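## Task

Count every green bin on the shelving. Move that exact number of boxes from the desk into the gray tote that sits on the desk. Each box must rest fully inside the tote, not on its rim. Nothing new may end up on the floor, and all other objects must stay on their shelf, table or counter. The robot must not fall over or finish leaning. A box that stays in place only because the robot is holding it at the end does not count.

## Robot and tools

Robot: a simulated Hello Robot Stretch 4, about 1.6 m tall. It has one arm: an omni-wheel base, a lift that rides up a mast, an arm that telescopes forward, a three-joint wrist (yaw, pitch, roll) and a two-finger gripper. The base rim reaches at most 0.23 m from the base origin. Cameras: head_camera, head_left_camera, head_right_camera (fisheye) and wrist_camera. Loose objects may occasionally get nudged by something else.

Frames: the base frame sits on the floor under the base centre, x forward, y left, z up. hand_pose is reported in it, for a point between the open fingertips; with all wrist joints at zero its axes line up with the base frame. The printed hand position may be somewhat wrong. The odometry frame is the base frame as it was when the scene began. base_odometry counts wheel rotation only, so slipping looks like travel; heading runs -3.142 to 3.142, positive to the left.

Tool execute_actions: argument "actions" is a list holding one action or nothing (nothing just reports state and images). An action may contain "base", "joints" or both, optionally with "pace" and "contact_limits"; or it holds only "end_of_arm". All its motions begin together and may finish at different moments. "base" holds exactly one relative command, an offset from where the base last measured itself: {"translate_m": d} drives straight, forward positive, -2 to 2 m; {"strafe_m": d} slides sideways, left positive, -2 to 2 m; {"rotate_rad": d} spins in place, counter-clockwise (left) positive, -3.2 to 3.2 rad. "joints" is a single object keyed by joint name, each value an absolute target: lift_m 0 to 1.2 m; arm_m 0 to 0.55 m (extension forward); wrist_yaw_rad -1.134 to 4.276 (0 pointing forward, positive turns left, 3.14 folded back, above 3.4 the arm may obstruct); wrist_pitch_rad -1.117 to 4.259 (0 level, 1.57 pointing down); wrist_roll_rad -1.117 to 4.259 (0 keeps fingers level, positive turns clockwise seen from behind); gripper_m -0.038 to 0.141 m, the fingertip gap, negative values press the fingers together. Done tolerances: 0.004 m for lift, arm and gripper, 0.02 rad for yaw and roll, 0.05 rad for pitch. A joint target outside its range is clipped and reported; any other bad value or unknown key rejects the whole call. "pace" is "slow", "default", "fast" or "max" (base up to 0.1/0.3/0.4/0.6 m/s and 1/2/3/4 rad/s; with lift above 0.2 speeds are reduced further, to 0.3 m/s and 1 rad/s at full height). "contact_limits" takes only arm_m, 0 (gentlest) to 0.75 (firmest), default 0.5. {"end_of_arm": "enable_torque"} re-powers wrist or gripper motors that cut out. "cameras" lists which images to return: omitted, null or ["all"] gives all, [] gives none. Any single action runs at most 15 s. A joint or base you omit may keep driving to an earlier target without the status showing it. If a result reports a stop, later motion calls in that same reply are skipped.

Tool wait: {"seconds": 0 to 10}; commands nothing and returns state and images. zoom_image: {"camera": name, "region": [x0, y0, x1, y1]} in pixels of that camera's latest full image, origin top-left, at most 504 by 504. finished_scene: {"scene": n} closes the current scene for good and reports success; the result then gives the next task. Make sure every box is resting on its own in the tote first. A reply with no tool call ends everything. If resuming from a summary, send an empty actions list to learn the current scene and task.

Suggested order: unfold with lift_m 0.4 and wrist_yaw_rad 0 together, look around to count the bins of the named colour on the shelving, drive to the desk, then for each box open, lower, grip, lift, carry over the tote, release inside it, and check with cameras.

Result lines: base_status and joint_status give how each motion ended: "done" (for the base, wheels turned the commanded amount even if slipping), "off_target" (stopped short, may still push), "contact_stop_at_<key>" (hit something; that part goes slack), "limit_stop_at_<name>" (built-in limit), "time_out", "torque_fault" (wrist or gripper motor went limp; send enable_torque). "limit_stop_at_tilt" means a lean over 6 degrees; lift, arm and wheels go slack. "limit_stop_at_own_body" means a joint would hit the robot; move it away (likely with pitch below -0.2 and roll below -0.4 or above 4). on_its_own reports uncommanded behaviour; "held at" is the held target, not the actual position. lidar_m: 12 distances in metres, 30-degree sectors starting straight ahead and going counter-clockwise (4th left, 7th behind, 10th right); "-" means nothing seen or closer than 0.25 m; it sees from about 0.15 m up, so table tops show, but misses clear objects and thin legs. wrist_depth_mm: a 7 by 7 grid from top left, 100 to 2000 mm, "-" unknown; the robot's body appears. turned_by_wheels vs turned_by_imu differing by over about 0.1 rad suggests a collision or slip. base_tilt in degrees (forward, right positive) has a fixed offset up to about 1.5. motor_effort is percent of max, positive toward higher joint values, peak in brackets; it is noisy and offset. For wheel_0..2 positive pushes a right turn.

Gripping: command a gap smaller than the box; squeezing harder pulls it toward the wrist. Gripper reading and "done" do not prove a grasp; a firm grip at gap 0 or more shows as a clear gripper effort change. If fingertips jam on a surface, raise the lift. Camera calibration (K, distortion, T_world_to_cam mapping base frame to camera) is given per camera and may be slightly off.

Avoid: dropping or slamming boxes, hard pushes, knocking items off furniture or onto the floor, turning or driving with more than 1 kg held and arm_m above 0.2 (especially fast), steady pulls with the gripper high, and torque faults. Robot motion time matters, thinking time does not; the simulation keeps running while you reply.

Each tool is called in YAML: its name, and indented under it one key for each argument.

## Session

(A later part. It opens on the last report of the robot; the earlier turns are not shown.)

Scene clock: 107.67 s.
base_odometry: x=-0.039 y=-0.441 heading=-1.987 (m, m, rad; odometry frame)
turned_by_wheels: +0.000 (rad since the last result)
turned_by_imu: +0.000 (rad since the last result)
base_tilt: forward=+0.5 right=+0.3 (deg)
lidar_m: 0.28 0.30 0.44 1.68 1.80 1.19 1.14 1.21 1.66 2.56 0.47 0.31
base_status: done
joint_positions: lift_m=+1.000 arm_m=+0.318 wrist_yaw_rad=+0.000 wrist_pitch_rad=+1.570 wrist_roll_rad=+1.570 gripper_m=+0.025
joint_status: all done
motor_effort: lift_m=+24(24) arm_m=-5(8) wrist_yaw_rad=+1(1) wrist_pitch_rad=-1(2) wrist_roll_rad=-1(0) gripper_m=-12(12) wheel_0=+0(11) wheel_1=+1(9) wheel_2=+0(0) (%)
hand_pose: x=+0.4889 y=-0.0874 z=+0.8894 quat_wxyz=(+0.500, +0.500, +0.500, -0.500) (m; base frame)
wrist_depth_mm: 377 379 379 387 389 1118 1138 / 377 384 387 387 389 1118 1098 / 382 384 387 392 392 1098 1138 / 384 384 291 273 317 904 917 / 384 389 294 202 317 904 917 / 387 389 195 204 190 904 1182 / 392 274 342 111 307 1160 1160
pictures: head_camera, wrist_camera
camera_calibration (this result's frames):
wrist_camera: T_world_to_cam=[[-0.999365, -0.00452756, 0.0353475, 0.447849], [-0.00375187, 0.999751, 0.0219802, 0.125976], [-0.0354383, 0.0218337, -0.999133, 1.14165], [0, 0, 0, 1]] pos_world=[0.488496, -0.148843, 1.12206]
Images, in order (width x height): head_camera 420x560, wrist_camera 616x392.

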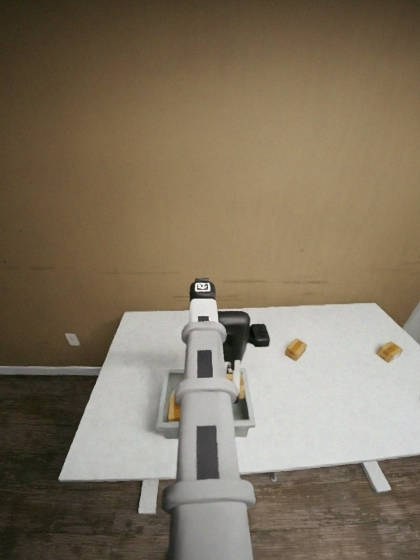

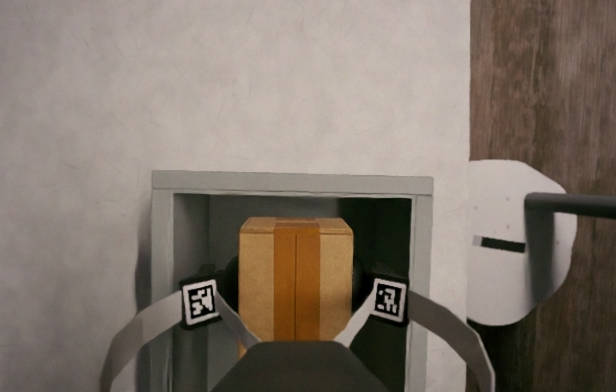

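execute_actions:
  actions:
    - {"joints":{"lift_m":0.872},"pace":"fast"}
  cameras: ["wrist_camera"]

Scene clock: 109.20 s.
base_odometry: x=-0.039 y=-0.441 heading=-1.987 (m, m, rad; odometry frame)
turned_by_wheels: +0.000 (rad since the last result)
turned_by_imu: +0.000 (rad since the last result)
base_tilt: forward=+0.6 right=+0.3 (deg)
lidar_m: 0.29 0.32 0.43 1.66 1.79 1.18 1.12 1.20 1.68 2.55 0.44 0.32
base_status: not commanded
joint_positions: lift_m=+0.872 arm_m=+0.318 wrist_yaw_rad=+0.000 wrist_pitch_rad=+1.570 wrist_roll_rad=+1.570 gripper_m=+0.025
joint_status: all done
motor_effort: lift_m=+15(20) arm_m=-5(5) wrist_yaw_rad=+1(1) wrist_pitch_rad=-2(3) wrist_roll_rad=-1(0) gripper_m=-13(13) wheel_0=+1(1) wheel_1=+1(1) wheel_2=+0(0) (%)
hand_pose: x=+0.4889 y=-0.0874 z=+0.7621 quat_wxyz=(+0.500, +0.500, +0.500, -0.500) (m; base frame)
wrist_depth_mm: 255 256 259 260 264 265 991 / 256 258 260 262 264 266 976 / 256 259 262 264 266 270 1008 / 143 144 145 145 147 149 768 / 144 202 260 202 265 170 788 / 145 175 195 204 191 158 798 / 145 189 264 111 268 152 1008
pictures: wrist_camera
camera_calibration (this result's frames):
wrist_camera: T_world_to_cam=[[-0.999366, -0.00452983, 0.035322, 0.452373], [-0.00375471, 0.999751, 0.0219801, 0.128776], [-0.0354128, 0.0218336, -0.999134, 1.01444], [0, 0, 0, 1]] pos_world=[0.488494, -0.148843, 0.994752]
Images, in order (width x height): wrist_camera 616x392.

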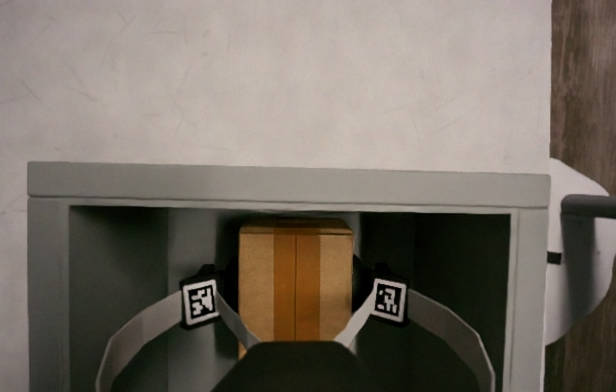

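execute_actions:
  actions:
    - {"joints":{"lift_m":0.869,"gripper_m":0.07},"pace":"fast"}
  cameras: ["wrist_camera"]

execute_actions:
  actions:
    - {"joints":{"lift_m":1.0},"pace":"fast"}
  cameras: ["wrist_camera","head_camera"]

Scene clock: 110.70 s.
base_odometry: x=-0.039 y=-0.441 heading=-1.987 (m, m, rad; odometry frame)
turned_by_wheels: +0.000 (rad since the last result)
turned_by_imu: +0.000 (rad since the last result)
base_tilt: forward=+0.6 right=+0.3 (deg)
lidar_m: 0.29 0.31 0.42 1.68 1.77 1.18 1.13 1.19 1.67 2.55 0.46 0.31
base_status: not commanded
joint_positions: lift_m=+0.869 arm_m=+0.318 wrist_yaw_rad=+0.000 wrist_pitch_rad=+1.570 wrist_roll_rad=+1.570 gripper_m=+0.070
joint_status: all done
motor_effort: lift_m=+16(15) arm_m=-5(5) wrist_yaw_rad=+1(1) wrist_pitch_rad=-2(0) wrist_roll_rad=-1(1) gripper_m=-2(13) wheel_0=+0(0) wheel_1=+1(1) wheel_2=+0(0) (%)
hand_pose: x=+0.4889 y=-0.0874 z=+0.7590 quat_wxyz=(+0.500, +0.500, +0.500, -0.500) (m; base frame)
wrist_depth_mm: 252 254 255 258 260 262 976 / 253 256 258 263 263 264 991 / 256 256 259 262 263 266 991 / 140 141 142 144 145 146 759 / 144 202 232 212 263 170 788 / 145 188 198 212 218 168 798 / 145 175 264 111 265 148 1025
pictures: wrist_camera
camera_calibration (this result's frames):
wrist_camera: T_world_to_cam=[[-0.999366, -0.00452952, 0.035322, 0.452477], [-0.00375439, 0.999751, 0.0219801, 0.128842], [-0.0354128, 0.0218336, -0.999134, 1.01142], [0, 0, 0, 1]] pos_world=[0.488492, -0.148843, 0.991732]
Images, in order (width x height): wrist_camera 616x392.

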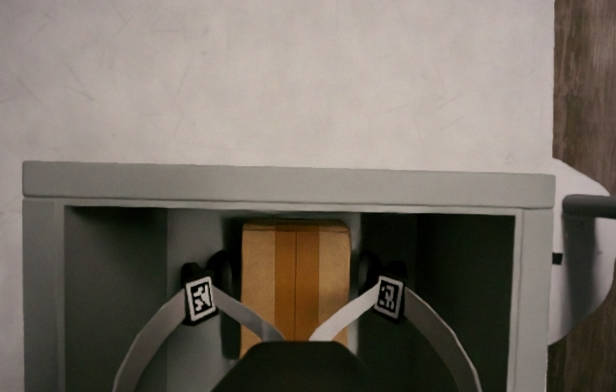

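Scene clock: 112.00 s.
base_odometry: x=-0.039 y=-0.441 heading=-1.987 (m, m, rad; odometry frame)
turned_by_wheels: +0.000 (rad since the last result)
turned_by_imu: +0.000 (rad since the last result)
base_tilt: forward=+0.5 right=+0.3 (deg)
lidar_m: 0.30 0.32 0.43 1.65 1.77 1.18 1.13 1.21 1.69 2.56 0.46 0.29
base_status: not commanded
joint_positions: lift_m=+1.000 arm_m=+0.318 wrist_yaw_rad=+0.000 wrist_pitch_rad=+1.570 wrist_roll_rad=+1.570 gripper_m=+0.070
joint_status: all done
motor_effort: lift_m=+24(25) arm_m=-5(5) wrist_yaw_rad=+0(1) wrist_pitch_rad=-2(2) wrist_roll_rad=-1(0) gripper_m=+0(3) wheel_0=+0(0) wheel_1=+1(1) wheel_2=+0(0) (%)
hand_pose: x=+0.4889 y=-0.0874 z=+0.8894 quat_wxyz=(+0.500, +0.500, +0.500, -0.500) (m; base frame)
wrist_depth_mm: 379 382 382 387 389 1078 1098 / 379 382 382 387 394 1118 1118 / 382 384 389 394 394 1098 1118 / 384 387 329 342 319 904 891 / 387 389 382 342 315 931 931 / 389 392 198 345 218 931 1182 / 389 274 387 111 307 1118 1138
pictures: head_camera, wrist_camera
camera_calibration (this result's frames):
wrist_camera: T_world_to_cam=[[-0.999366, -0.00453002, 0.0353218, 0.447872], [-0.0037549, 0.999751, 0.0219801, 0.125978], [-0.0354126, 0.0218336, -0.999134, 1.14163], [0, 0, 0, 1]] pos_world=[0.488489, -0.148843, 1.12206]
Images, in order (width x height): head_camera 420x560, wrist_camera 616x392.

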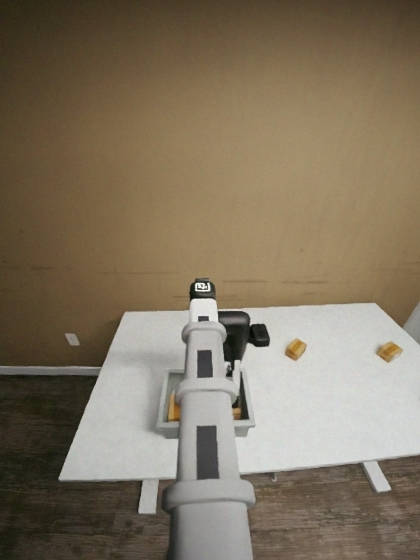

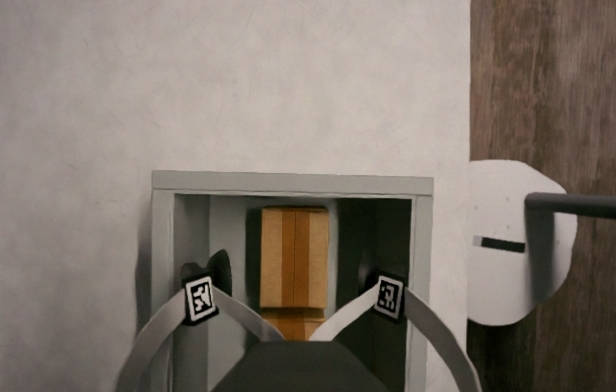

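finished_scene:
  scene: 1

The scene is finished: the task was done.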